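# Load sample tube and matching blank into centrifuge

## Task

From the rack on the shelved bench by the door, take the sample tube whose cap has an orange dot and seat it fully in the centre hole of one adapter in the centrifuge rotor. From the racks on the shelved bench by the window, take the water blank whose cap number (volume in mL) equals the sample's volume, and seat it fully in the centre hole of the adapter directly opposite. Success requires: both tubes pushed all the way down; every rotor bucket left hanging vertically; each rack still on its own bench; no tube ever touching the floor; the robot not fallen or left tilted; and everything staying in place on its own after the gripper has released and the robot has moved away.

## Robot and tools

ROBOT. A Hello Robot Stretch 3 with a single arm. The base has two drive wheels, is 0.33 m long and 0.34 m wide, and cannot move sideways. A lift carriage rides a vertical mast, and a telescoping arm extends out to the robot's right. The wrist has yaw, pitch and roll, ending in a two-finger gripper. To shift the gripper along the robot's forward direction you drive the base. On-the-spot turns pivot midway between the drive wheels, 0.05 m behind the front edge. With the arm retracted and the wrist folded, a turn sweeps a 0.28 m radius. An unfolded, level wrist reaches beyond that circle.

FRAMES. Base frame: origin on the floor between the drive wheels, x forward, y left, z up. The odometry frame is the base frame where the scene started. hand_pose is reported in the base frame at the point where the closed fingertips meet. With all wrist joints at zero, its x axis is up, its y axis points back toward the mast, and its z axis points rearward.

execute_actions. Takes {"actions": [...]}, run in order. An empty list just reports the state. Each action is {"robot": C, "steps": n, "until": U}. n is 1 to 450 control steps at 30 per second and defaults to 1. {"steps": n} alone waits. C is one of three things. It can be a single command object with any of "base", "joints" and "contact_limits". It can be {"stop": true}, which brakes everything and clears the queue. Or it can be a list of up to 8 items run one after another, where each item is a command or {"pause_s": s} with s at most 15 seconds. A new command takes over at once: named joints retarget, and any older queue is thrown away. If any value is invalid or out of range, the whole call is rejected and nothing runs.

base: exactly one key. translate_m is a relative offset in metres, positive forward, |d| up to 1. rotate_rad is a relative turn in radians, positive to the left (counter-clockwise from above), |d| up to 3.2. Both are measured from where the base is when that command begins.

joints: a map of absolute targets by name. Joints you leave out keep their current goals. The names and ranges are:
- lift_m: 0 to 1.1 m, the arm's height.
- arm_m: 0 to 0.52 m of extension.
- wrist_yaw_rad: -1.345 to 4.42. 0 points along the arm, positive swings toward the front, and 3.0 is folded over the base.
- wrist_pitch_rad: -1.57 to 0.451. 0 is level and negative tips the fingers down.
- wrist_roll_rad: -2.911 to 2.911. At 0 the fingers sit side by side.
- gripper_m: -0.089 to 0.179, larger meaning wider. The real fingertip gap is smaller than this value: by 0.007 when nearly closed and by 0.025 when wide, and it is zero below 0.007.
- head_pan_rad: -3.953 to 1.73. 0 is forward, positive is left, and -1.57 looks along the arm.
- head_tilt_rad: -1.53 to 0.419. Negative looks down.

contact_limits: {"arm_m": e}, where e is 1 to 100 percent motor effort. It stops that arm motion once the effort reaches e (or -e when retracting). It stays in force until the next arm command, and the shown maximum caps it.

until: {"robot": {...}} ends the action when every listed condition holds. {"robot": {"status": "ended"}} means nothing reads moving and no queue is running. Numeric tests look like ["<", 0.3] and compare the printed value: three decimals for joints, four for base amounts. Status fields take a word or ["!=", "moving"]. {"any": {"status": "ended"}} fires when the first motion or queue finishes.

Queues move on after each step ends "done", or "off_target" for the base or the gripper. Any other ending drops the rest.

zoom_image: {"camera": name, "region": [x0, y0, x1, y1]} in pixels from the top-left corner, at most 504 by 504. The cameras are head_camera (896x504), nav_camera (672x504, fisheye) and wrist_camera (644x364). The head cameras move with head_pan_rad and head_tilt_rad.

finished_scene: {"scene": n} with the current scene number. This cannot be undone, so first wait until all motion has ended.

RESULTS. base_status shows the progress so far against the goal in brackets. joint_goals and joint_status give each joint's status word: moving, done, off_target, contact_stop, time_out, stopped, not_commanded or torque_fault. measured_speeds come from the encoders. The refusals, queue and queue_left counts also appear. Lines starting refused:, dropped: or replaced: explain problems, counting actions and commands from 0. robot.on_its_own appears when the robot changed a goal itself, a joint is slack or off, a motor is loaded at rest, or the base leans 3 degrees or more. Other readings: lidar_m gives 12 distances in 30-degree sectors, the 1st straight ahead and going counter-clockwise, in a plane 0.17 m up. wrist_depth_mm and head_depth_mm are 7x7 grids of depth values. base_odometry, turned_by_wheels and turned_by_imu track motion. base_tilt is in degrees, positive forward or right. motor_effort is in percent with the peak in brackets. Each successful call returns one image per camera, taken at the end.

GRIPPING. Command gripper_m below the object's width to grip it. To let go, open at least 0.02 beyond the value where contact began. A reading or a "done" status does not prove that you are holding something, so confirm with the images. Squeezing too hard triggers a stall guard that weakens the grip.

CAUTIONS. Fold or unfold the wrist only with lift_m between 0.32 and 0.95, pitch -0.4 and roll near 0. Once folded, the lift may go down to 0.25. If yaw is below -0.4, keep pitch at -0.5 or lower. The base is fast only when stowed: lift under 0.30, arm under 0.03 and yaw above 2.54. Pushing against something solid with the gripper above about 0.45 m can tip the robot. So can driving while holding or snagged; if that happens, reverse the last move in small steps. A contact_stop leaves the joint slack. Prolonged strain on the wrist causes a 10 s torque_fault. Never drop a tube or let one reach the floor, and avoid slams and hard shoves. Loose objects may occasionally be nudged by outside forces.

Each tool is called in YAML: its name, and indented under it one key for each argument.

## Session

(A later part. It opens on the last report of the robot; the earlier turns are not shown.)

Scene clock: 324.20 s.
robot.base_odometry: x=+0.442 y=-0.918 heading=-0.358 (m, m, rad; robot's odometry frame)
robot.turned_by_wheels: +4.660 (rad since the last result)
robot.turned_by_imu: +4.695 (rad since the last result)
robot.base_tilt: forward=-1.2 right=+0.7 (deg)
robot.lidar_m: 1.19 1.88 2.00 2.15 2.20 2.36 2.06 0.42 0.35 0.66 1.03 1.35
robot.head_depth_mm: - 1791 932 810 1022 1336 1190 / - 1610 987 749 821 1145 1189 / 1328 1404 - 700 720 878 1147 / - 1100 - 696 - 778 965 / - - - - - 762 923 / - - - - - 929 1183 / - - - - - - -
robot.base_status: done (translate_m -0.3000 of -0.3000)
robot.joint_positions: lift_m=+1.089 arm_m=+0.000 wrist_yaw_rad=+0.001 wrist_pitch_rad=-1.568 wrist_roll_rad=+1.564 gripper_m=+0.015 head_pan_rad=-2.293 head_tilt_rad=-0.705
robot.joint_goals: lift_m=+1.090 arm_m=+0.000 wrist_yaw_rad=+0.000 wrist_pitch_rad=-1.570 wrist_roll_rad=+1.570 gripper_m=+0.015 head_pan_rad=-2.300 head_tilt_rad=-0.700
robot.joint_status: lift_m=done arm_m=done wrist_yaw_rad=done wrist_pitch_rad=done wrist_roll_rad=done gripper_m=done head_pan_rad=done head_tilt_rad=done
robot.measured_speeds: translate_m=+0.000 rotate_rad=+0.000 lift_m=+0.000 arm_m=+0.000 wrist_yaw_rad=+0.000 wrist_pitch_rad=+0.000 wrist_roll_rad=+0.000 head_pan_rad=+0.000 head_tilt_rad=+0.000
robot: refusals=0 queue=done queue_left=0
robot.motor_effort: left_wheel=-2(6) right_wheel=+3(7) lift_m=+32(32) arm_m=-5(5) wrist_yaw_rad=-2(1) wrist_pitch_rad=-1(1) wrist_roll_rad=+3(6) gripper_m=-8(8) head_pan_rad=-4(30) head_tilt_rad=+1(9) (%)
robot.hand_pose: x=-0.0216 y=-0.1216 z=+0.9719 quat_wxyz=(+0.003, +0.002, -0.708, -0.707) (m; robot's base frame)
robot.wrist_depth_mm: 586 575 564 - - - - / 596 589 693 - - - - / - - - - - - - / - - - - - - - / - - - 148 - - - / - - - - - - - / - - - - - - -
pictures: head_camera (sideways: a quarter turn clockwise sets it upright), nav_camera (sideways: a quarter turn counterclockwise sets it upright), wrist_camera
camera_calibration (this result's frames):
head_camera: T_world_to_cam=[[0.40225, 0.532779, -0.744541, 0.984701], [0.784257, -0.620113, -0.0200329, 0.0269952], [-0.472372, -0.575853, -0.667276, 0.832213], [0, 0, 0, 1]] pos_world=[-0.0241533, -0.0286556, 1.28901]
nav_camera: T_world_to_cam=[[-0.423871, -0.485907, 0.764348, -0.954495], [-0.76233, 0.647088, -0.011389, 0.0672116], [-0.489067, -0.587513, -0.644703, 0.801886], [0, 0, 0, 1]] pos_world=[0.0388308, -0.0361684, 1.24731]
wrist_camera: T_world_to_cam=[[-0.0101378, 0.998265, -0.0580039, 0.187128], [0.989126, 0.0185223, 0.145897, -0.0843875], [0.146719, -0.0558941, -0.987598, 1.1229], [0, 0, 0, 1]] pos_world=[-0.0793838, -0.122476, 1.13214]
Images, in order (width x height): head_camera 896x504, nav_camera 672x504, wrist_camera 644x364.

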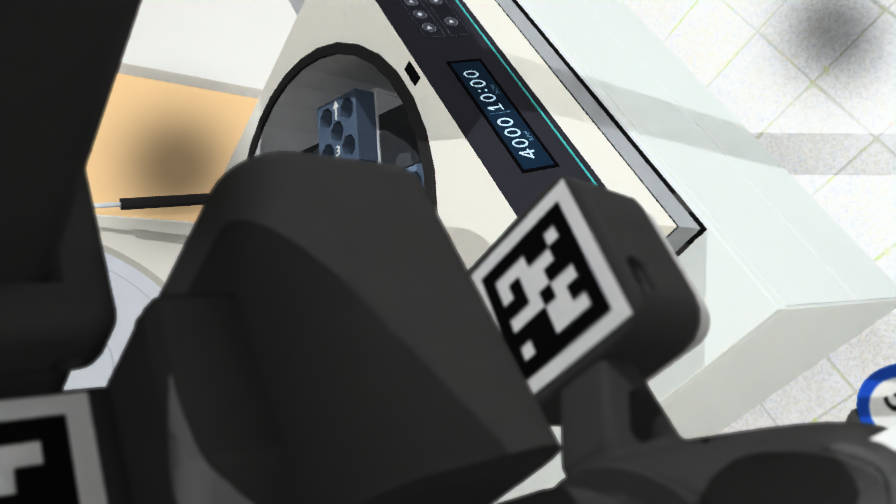

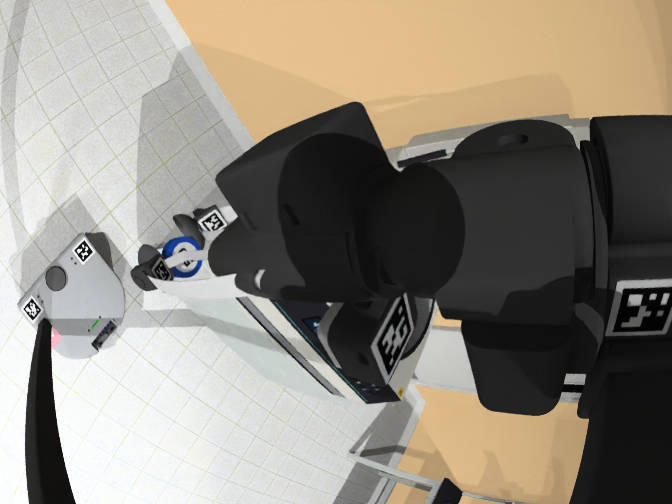

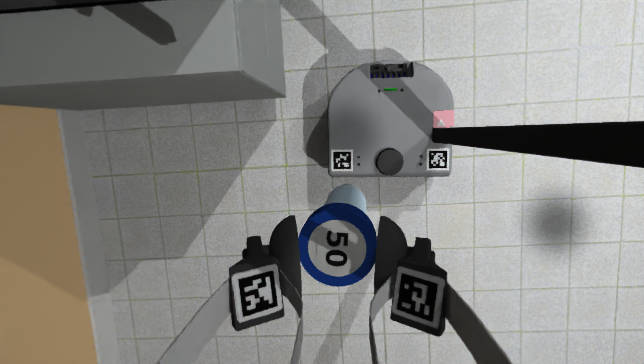

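execute_actions:
  actions:
    - {"robot":[{"base":{"translate_m":-0.55},"joints":{"head_pan_rad":-1.6,"head_tilt_rad":-0.75}},{"joints":{"arm_m":0.3}}],"steps":450,"until":{"robot":{"status":"ended"}}}

Scene clock: 338.97 s.
robot.base_odometry: x=-0.073 y=-0.726 heading=-0.358 (m, m, rad; robot's odometry frame)
robot.turned_by_wheels: +0.000 (rad since the last result)
robot.turned_by_imu: +0.002 (rad since the last result)
robot.base_tilt: forward=-1.2 right=+0.6 (deg)
robot.lidar_m: 1.73 2.36 2.37 2.12 2.18 1.89 1.51 0.46 0.32 0.31 0.32 0.42
robot.head_depth_mm: 776 994 1098 713 582 605 826 / 766 909 886 825 581 603 813 / - 889 895 722 578 600 809 / 736 902 914 748 574 597 801 / 760 866 908 777 578 595 792 / 756 861 871 793 576 592 787 / 755 879 871 702 574 590 778
robot.base_status: done (translate_m -0.5500 of -0.5500)
robot.joint_positions: lift_m=+1.089 arm_m=+0.300 wrist_yaw_rad=+0.000 wrist_pitch_rad=-1.568 wrist_roll_rad=+1.565 gripper_m=+0.015 head_pan_rad=-1.607 head_tilt_rad=-0.741
robot.joint_goals: lift_m=+1.090 arm_m=+0.300 wrist_yaw_rad=+0.000 wrist_pitch_rad=-1.570 wrist_roll_rad=+1.570 gripper_m=+0.015 head_pan_rad=-1.600 head_tilt_rad=-0.750
robot.joint_status: lift_m=done arm_m=done wrist_yaw_rad=done wrist_pitch_rad=done wrist_roll_rad=done gripper_m=done head_pan_rad=done head_tilt_rad=done
robot.measured_speeds: translate_m=+0.000 rotate_rad=+0.000 lift_m=+0.000 arm_m=+0.000 wrist_yaw_rad=+0.000 wrist_pitch_rad=+0.000 wrist_roll_rad=+0.000 head_pan_rad=+0.000 head_tilt_rad=+0.000
robot: refusals=0 queue=done queue_left=0
robot.motor_effort: left_wheel=-2(6) right_wheel=+3(5) lift_m=+32(32) arm_m=+5(5) wrist_yaw_rad=+0(1) wrist_pitch_rad=-1(1) wrist_roll_rad=+2(3) gripper_m=-8(8) head_pan_rad=+3(35) head_tilt_rad=-3(7) (%)
robot.hand_pose: x=-0.0215 y=-0.4210 z=+0.9718 quat_wxyz=(+0.002, +0.002, -0.708, -0.706) (m; robot's base frame)
robot.wrist_depth_mm: 362 412 412 307 313 - - / 406 386 365 365 314 - - / 381 394 369 490 319 - - / 386 399 395 391 325 - - / 421 413 400 148 400 - - / 434 401 417 346 - - - / 408 429 457 364 348 - -
pictures: head_camera (sideways: a quarter turn clockwise sets it upright), nav_camera (sideways: a quarter turn counterclockwise sets it upright), wrist_camera
camera_calibration (this result's frames):
head_camera: T_world_to_cam=[[-0.0253534, 0.693538, -0.719973, 0.955291], [0.999679, 0.0177609, -0.0180943, 0.0231564], [0.000238341, -0.720201, -0.693766, 0.863784], [0, 0, 0, 1]] pos_world=[0.000865128, -0.0408442, 1.28747]
nav_camera: T_world_to_cam=[[-0.0210962, -0.6717, 0.740523, -0.925898], [-0.999763, 0.0181146, -0.0120505, 0.0695206], [-0.00531999, -0.740602, -0.671923, 0.834342], [0, 0, 0, 1]] pos_world=[0.0544099, -0.00527003, 1.2471]
wrist_camera: T_world_to_cam=[[-0.00812063, 0.998249, -0.0585867, 0.486578], [0.989161, 0.0166089, 0.145889, -0.0796626], [0.146607, -0.056767, -0.987565, 1.10575], [0, 0, 0, 1]] pos_world=[-0.0793603, -0.421633, 1.13213]
Images, in order (width x height): head_camera 896x504, nav_camera 672x504, wrist_camera 644x364.

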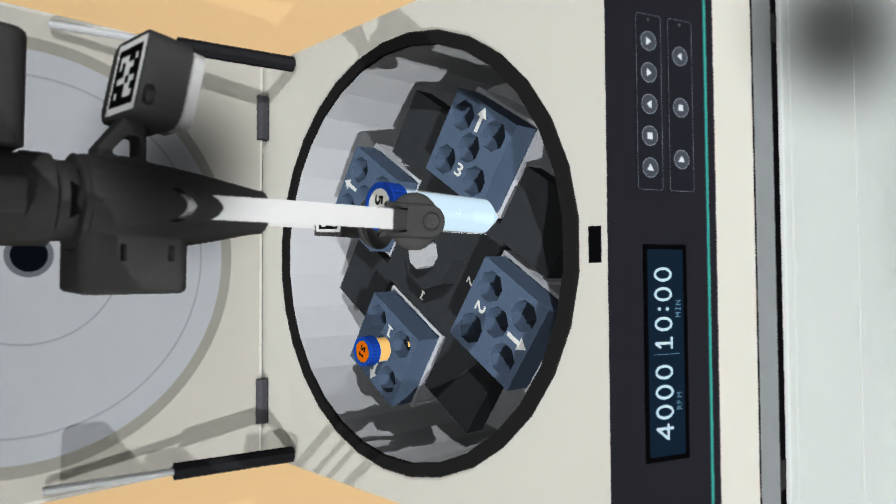

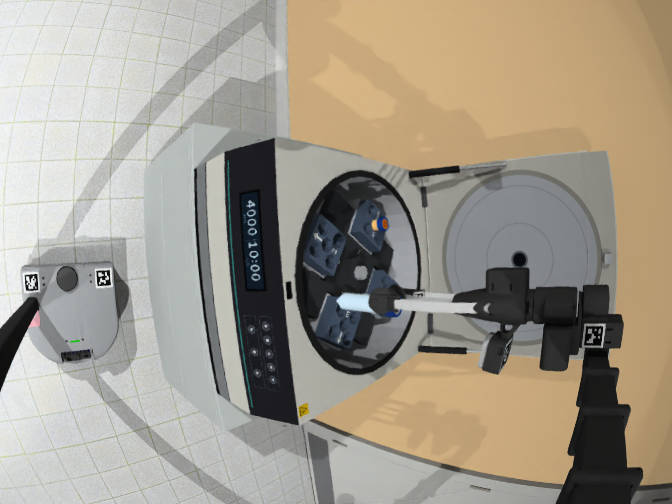

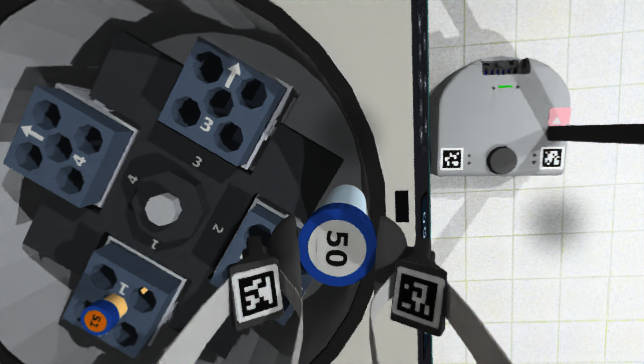

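execute_actions:
  actions:
    - {"robot":[{"base":{"translate_m":-0.076},"joints":{"arm_m":0.432}},{"joints":{"lift_m":0.99}}],"steps":450,"until":{"robot":{"status":"ended"}}}

Scene clock: 346.83 s.
robot.base_odometry: x=-0.144 y=-0.699 heading=-0.358 (m, m, rad; robot's odometry frame)
robot.turned_by_wheels: +0.000 (rad since the last result)
robot.turned_by_imu: +0.001 (rad since the last result)
robot.base_tilt: forward=-1.2 right=+0.8 (deg)
robot.lidar_m: 1.81 2.41 2.23 2.12 2.17 1.83 1.44 1.50 0.33 0.31 0.32 0.42
robot.head_depth_mm: - 1044 1169 1356 596 686 830 / 768 984 885 694 581 605 827 / - 856 881 778 580 604 815 / 764 - 905 722 578 602 809 / 760 866 912 754 575 598 800 / 760 864 902 772 574 596 795 / 757 861 869 798 574 594 787
robot.base_status: done (translate_m -0.0760 of -0.0760)
robot.joint_positions: lift_m=+0.991 arm_m=+0.432 wrist_yaw_rad=+0.000 wrist_pitch_rad=-1.568 wrist_roll_rad=+1.565 gripper_m=+0.015 head_pan_rad=-1.607 head_tilt_rad=-0.741
robot.joint_goals: lift_m=+0.990 arm_m=+0.432 wrist_yaw_rad=+0.000 wrist_pitch_rad=-1.570 wrist_roll_rad=+1.570 gripper_m=+0.015 head_pan_rad=-1.600 head_tilt_rad=-0.750
robot.joint_status: lift_m=done arm_m=done wrist_yaw_rad=done wrist_pitch_rad=done wrist_roll_rad=done gripper_m=done head_pan_rad=done head_tilt_rad=done
robot.measured_speeds: translate_m=+0.000 rotate_rad=+0.000 lift_m=+0.000 arm_m=+0.000 wrist_yaw_rad=+0.000 wrist_pitch_rad=+0.000 wrist_roll_rad=+0.000 head_pan_rad=+0.000 head_tilt_rad=+0.000
robot: refusals=0 queue=done queue_left=0
robot.motor_effort: left_wheel=-1(6) right_wheel=+3(3) lift_m=+12(33) arm_m=+4(4) wrist_yaw_rad=+0(0) wrist_pitch_rad=-1(1) wrist_roll_rad=+2(2) gripper_m=-8(8) head_pan_rad=+3(3) head_tilt_rad=-3(2) (%)
robot.hand_pose: x=-0.0215 y=-0.5530 z=+0.8729 quat_wxyz=(+0.002, +0.002, -0.708, -0.706) (m; robot's base frame)
robot.wrist_depth_mm: 223 219 214 210 210 207 203 / 228 267 342 392 225 210 207 / 264 359 291 342 352 213 212 / 302 296 295 264 309 264 215 / 301 281 301 148 290 297 218 / 325 288 310 295 - 294 224 / 329 322 296 308 299 310 228
pictures: head_camera (sideways: a quarter turn clockwise sets it upright), nav_camera (sideways: a quarter turn counterclockwise sets it upright), wrist_camera
camera_calibration (this result's frames):
head_camera: T_world_to_cam=[[-0.0253681, 0.693541, -0.71997, 0.955287], [0.999678, 0.0177824, -0.018094, 0.023156], [0.000253822, -0.720198, -0.693769, 0.863789], [0, 0, 0, 1]] pos_world=[0.000866002, -0.0408442, 1.28747]
nav_camera: T_world_to_cam=[[-0.021082, -0.671704, 0.74052, -0.925894], [-0.999764, 0.0180933, -0.0120506, 0.0695207], [-0.00530407, -0.740599, -0.671926, 0.834346], [0, 0, 0, 1]] pos_world=[0.05441, -0.00526875, 1.2471]
wrist_camera: T_world_to_cam=[[-0.00810522, 0.998243, -0.0587007, 0.612678], [0.989162, 0.0166103, 0.145887, -0.0630349], [0.146606, -0.056882, -0.987558, 1.00049], [0, 0, 0, 1]] pos_world=[-0.0793601, -0.553645, 1.0332]
Images, in order (width x height): head_camera 896x504, nav_camera 672x504, wrist_camera 644x364.

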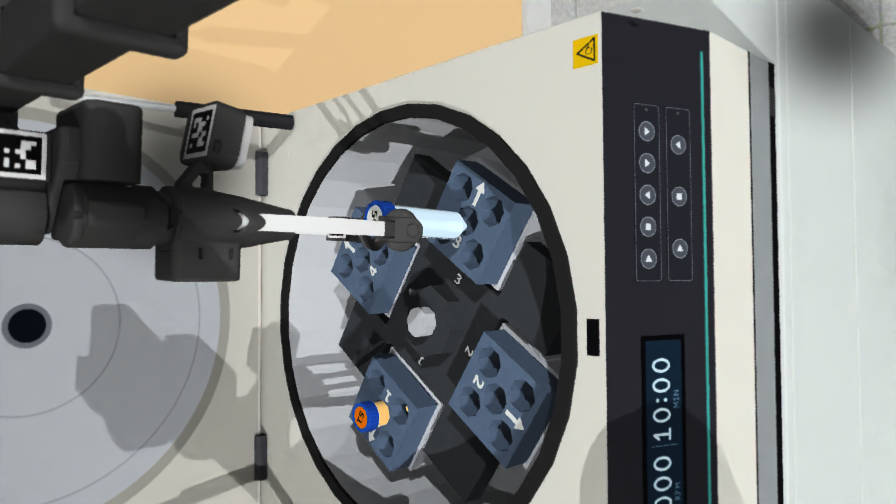

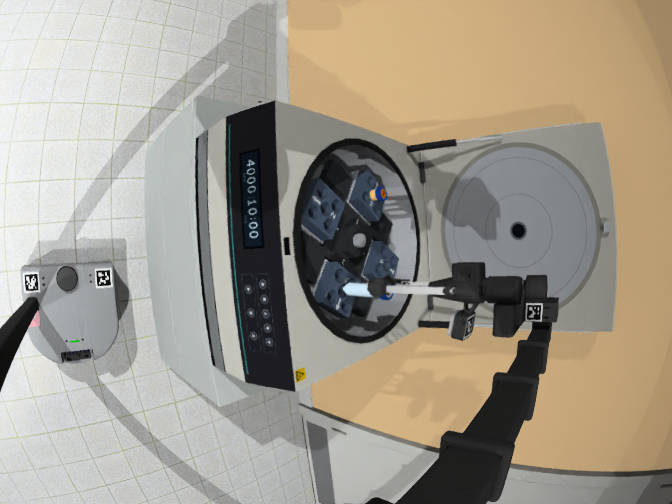

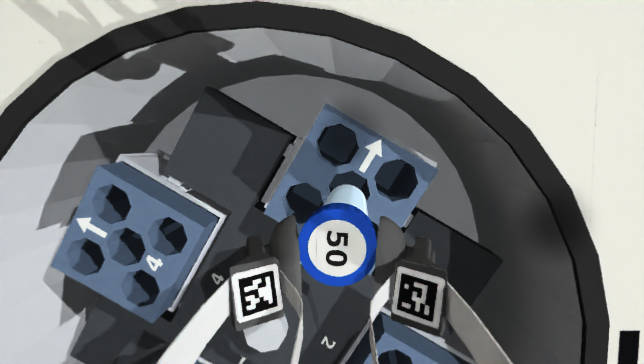

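execute_actions:
  actions:
    - {"robot":[{"base":{"translate_m":-0.003},"joints":{"arm_m":0.43}},{"joints":{"lift_m":0.95}},{"joints":{"lift_m":0.91}},{"joints":{"gripper_m":0.07}},{"joints":{"lift_m":0.99}},{"pause_s":0.5}],"steps":450,"until":{"robot":{"status":"ended"}}}

Scene clock: 356.03 s.
robot.base_odometry: x=-0.147 y=-0.698 heading=-0.358 (m, m, rad; robot's odometry frame)
robot.turned_by_wheels: +0.000 (rad since the last result)
robot.turned_by_imu: +0.001 (rad since the last result)
robot.base_tilt: forward=-1.1 right=+0.6 (deg)
robot.lidar_m: 1.81 2.41 2.23 2.12 2.18 1.61 1.44 1.51 0.33 0.31 0.32 0.43
robot.head_depth_mm: - 1039 1175 1357 596 726 831 / 769 984 886 695 581 606 825 / - 855 883 800 579 604 818 / 764 839 906 725 577 600 808 / 761 870 913 752 573 599 802 / 761 863 902 773 573 595 793 / 761 864 868 795 575 593 789
robot.base_status: done (translate_m -0.0030 of -0.0030)
robot.joint_positions: lift_m=+0.989 arm_m=+0.430 wrist_yaw_rad=+0.000 wrist_pitch_rad=-1.568 wrist_roll_rad=+1.565 gripper_m=+0.070 head_pan_rad=-1.607 head_tilt_rad=-0.741
robot.joint_goals: lift_m=+0.990 arm_m=+0.430 wrist_yaw_rad=+0.000 wrist_pitch_rad=-1.570 wrist_roll_rad=+1.570 gripper_m=+0.070 head_pan_rad=-1.600 head_tilt_rad=-0.750
robot.joint_status: lift_m=done arm_m=done wrist_yaw_rad=done wrist_pitch_rad=done wrist_roll_rad=done gripper_m=done head_pan_rad=done head_tilt_rad=done
robot.measured_speeds: translate_m=+0.000 rotate_rad=+0.000 lift_m=+0.000 arm_m=+0.000 wrist_yaw_rad=+0.000 wrist_pitch_rad=+0.000 wrist_roll_rad=+0.000 head_pan_rad=+0.000 head_tilt_rad=+0.000
robot: refusals=0 queue=done queue_left=0
robot.motor_effort: left_wheel=-2(4) right_wheel=+2(5) lift_m=+31(29) arm_m=-5(6) wrist_yaw_rad=+0(0) wrist_pitch_rad=-1(1) wrist_roll_rad=+2(2) gripper_m=+0(79) head_pan_rad=+4(2) head_tilt_rad=-3(3) (%)
robot.hand_pose: x=-0.0215 y=-0.5517 z=+0.8719 quat_wxyz=(+0.002, +0.002, -0.708, -0.706) (m; robot's base frame)
robot.wrist_depth_mm: 223 218 214 211 208 205 203 / 226 262 329 367 211 209 207 / 262 350 289 308 365 212 210 / 301 297 293 260 343 257 214 / 302 285 299 274 286 296 217 / 318 288 - 300 298 297 222 / 333 323 295 306 298 311 229
pictures: head_camera (sideways: a quarter turn clockwise sets it upright), nav_camera (sideways: a quarter turn counterclockwise sets it upright), wrist_camera
camera_calibration (this result's frames):
head_camera: T_world_to_cam=[[-0.025368, 0.693541, -0.71997, 0.955287], [0.999678, 0.0177822, -0.018094, 0.0231561], [0.00025373, -0.720198, -0.693769, 0.863788], [0, 0, 0, 1]] pos_world=[0.000865997, -0.0408442, 1.28747]
nav_camera: T_world_to_cam=[[-0.0210821, -0.671704, 0.74052, -0.925894], [-0.999764, 0.0180935, -0.0120506, 0.0695207], [-0.00530417, -0.740599, -0.671926, 0.834346], [0, 0, 0, 1]] pos_world=[0.05441, -0.00526877, 1.2471]
wrist_camera: T_world_to_cam=[[-0.00810563, 0.998243, -0.0587006, 0.611325], [0.989162, 0.0166106, 0.145887, -0.0629023], [0.146606, -0.0568819, -0.987558, 0.99952], [0, 0, 0, 1]] pos_world=[-0.0793601, -0.552351, 1.03215]
Images, in order (width x height): head_camera 896x504, nav_camera 672x504, wrist_camera 644x364.

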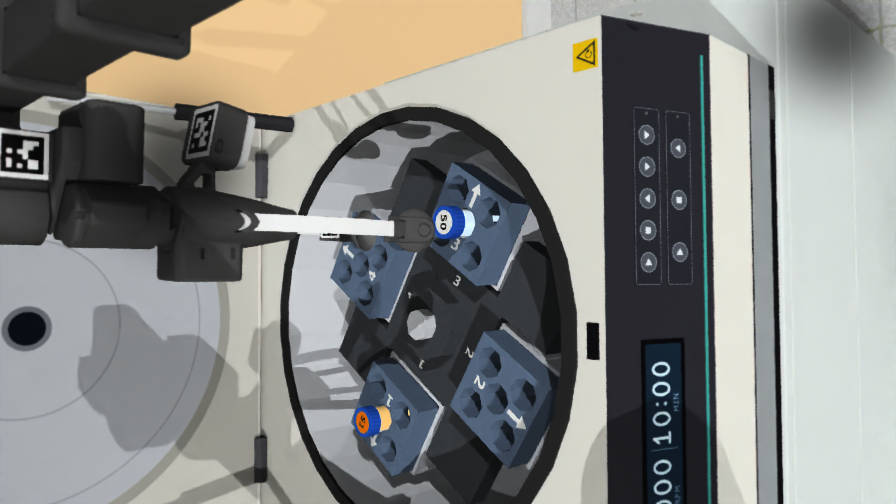

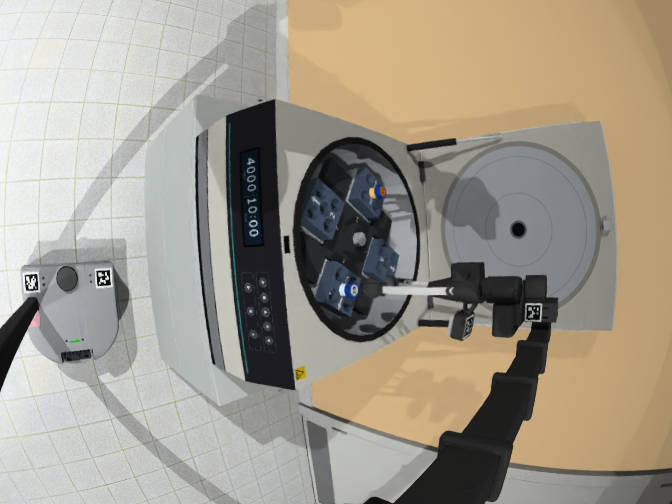

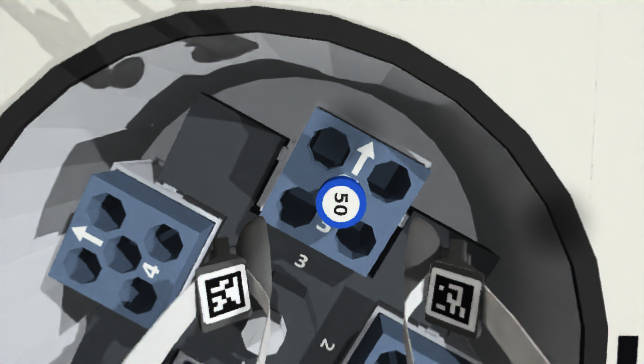

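execute_actions:
  actions:
    - {"robot":[{"joints":{"lift_m":1.08}},{"joints":{"arm_m":0.0}}],"steps":450,"until":{"robot":{"status":"ended"}}}

finished_scene:
  scene: 1

Scene clock: 367.90 s.
robot.base_odometry: x=-0.147 y=-0.698 heading=-0.358 (m, m, rad; robot's odometry frame)
robot.turned_by_wheels: +0.000 (rad since the last result)
robot.turned_by_imu: +0.001 (rad since the last result)
robot.base_tilt: forward=-1.3 right=+0.5 (deg)
robot.lidar_m: 1.82 2.41 2.23 2.12 2.17 1.62 1.44 1.50 0.33 0.31 0.32 0.43
robot.head_depth_mm: - - - - - 744 832 / - - - - - - 875 / - - - - - - - / 764 871 908 787 - - 856 / 766 868 909 754 - - 828 / 762 867 903 774 575 603 794 / 760 864 870 797 574 594 788
robot.base_status: done (translate_m -0.0030 of -0.0030)
robot.joint_positions: lift_m=+1.079 arm_m=+0.000 wrist_yaw_rad=+0.000 wrist_pitch_rad=-1.568 wrist_roll_rad=+1.565 gripper_m=+0.070 head_pan_rad=-1.607 head_tilt_rad=-0.741
robot.joint_goals: lift_m=+1.080 arm_m=+0.000 wrist_yaw_rad=+0.000 wrist_pitch_rad=-1.570 wrist_roll_rad=+1.570 gripper_m=+0.070 head_pan_rad=-1.600 head_tilt_rad=-0.750
robot.joint_status: lift_m=done arm_m=done wrist_yaw_rad=done wrist_pitch_rad=done wrist_roll_rad=done gripper_m=done head_pan_rad=done head_tilt_rad=done
robot.measured_speeds: translate_m=+0.000 rotate_rad=+0.000 lift_m=+0.000 arm_m=+0.000 wrist_yaw_rad=+0.000 wrist_pitch_rad=+0.000 wrist_roll_rad=+0.000 head_pan_rad=+0.000 head_tilt_rad=+0.000
robot: refusals=0 queue=done queue_left=0
robot.motor_effort: left_wheel=-1(2) right_wheel=+2(2) lift_m=+31(30) arm_m=-5(5) wrist_yaw_rad=-1(0) wrist_pitch_rad=-1(1) wrist_roll_rad=+2(2) gripper_m=+0(0) head_pan_rad=+2(3) head_tilt_rad=-3(3) (%)
robot.hand_pose: x=-0.0215 y=-0.1218 z=+0.9619 quat_wxyz=(+0.002, +0.002, -0.708, -0.706) (m; robot's base frame)
robot.wrist_depth_mm: 316 404 620 - - - - / 323 374 607 - - - - / 329 375 590 - - - - / 337 375 594 - - - - / 343 377 532 - - - - / 405 375 - - - - - / 401 360 564 - - - -
pictures: head_camera (sideways: a quarter turn clockwise sets it upright), nav_camera (sideways: a quarter turn counterclockwise sets it upright), wrist_camera
camera_calibration (this result's frames):
head_camera: T_world_to_cam=[[-0.0254814, 0.693539, -0.719968, 0.955285], [0.999675, 0.0179458, -0.0180939, 0.0231559], [0.000371598, -0.720196, -0.693771, 0.86379], [0, 0, 0, 1]] pos_world=[0.000872678, -0.040845, 1.28747]
nav_camera: T_world_to_cam=[[-0.0209723, -0.671709, 0.740518, -0.925892], [-0.999767, 0.01793, -0.0120506, 0.0695208], [-0.00518297, -0.740598, -0.671928, 0.834348], [0, 0, 0, 1]] pos_world=[0.0544109, -0.0052607, 1.2471]
wrist_camera: T_world_to_cam=[[-0.00837946, 0.99824, -0.0587006, 0.187431], [0.989157, 0.016882, 0.145887, -0.0831345], [0.146622, -0.0568416, -0.987558, 1.11286], [0, 0, 0, 1]] pos_world=[-0.0793664, -0.12244, 1.12215]
Images, in order (width x height): head_camera 896x504, nav_camera 672x504, wrist_camera 644x364.

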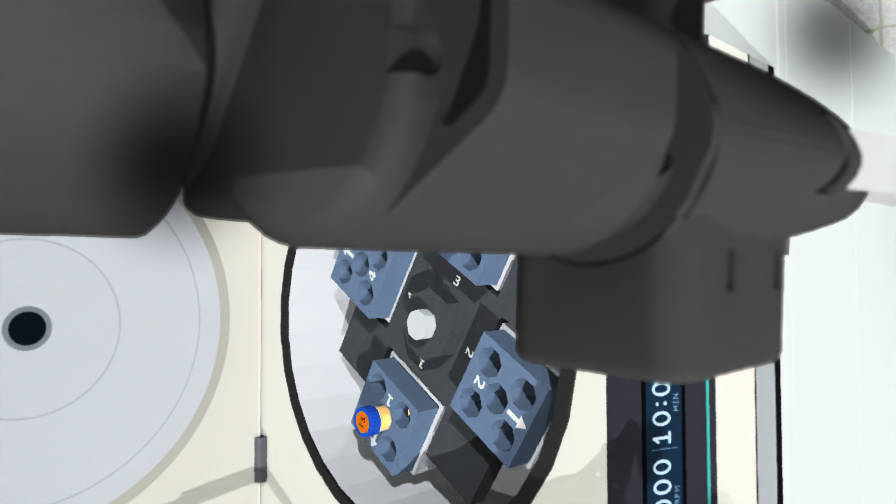

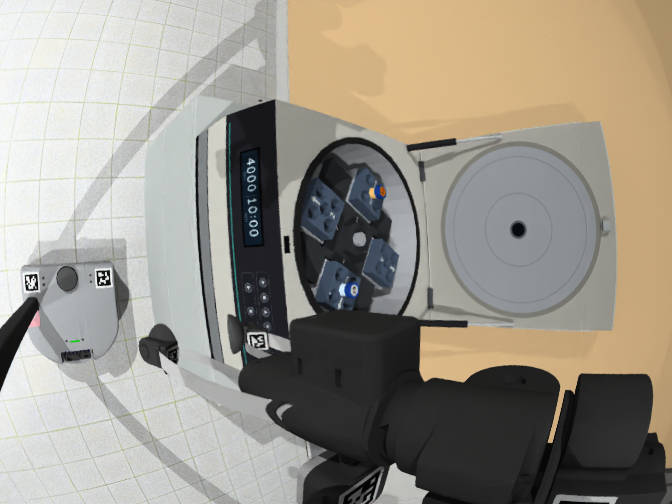

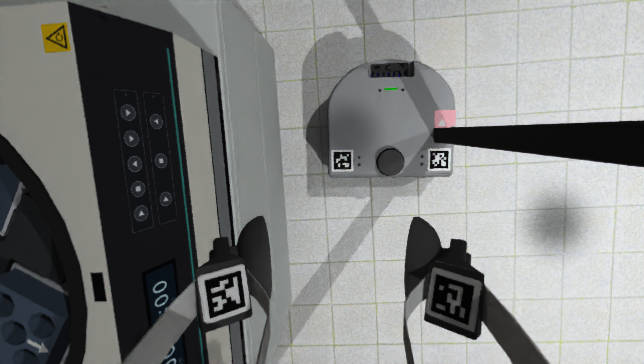

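The scene is finished: the task was done.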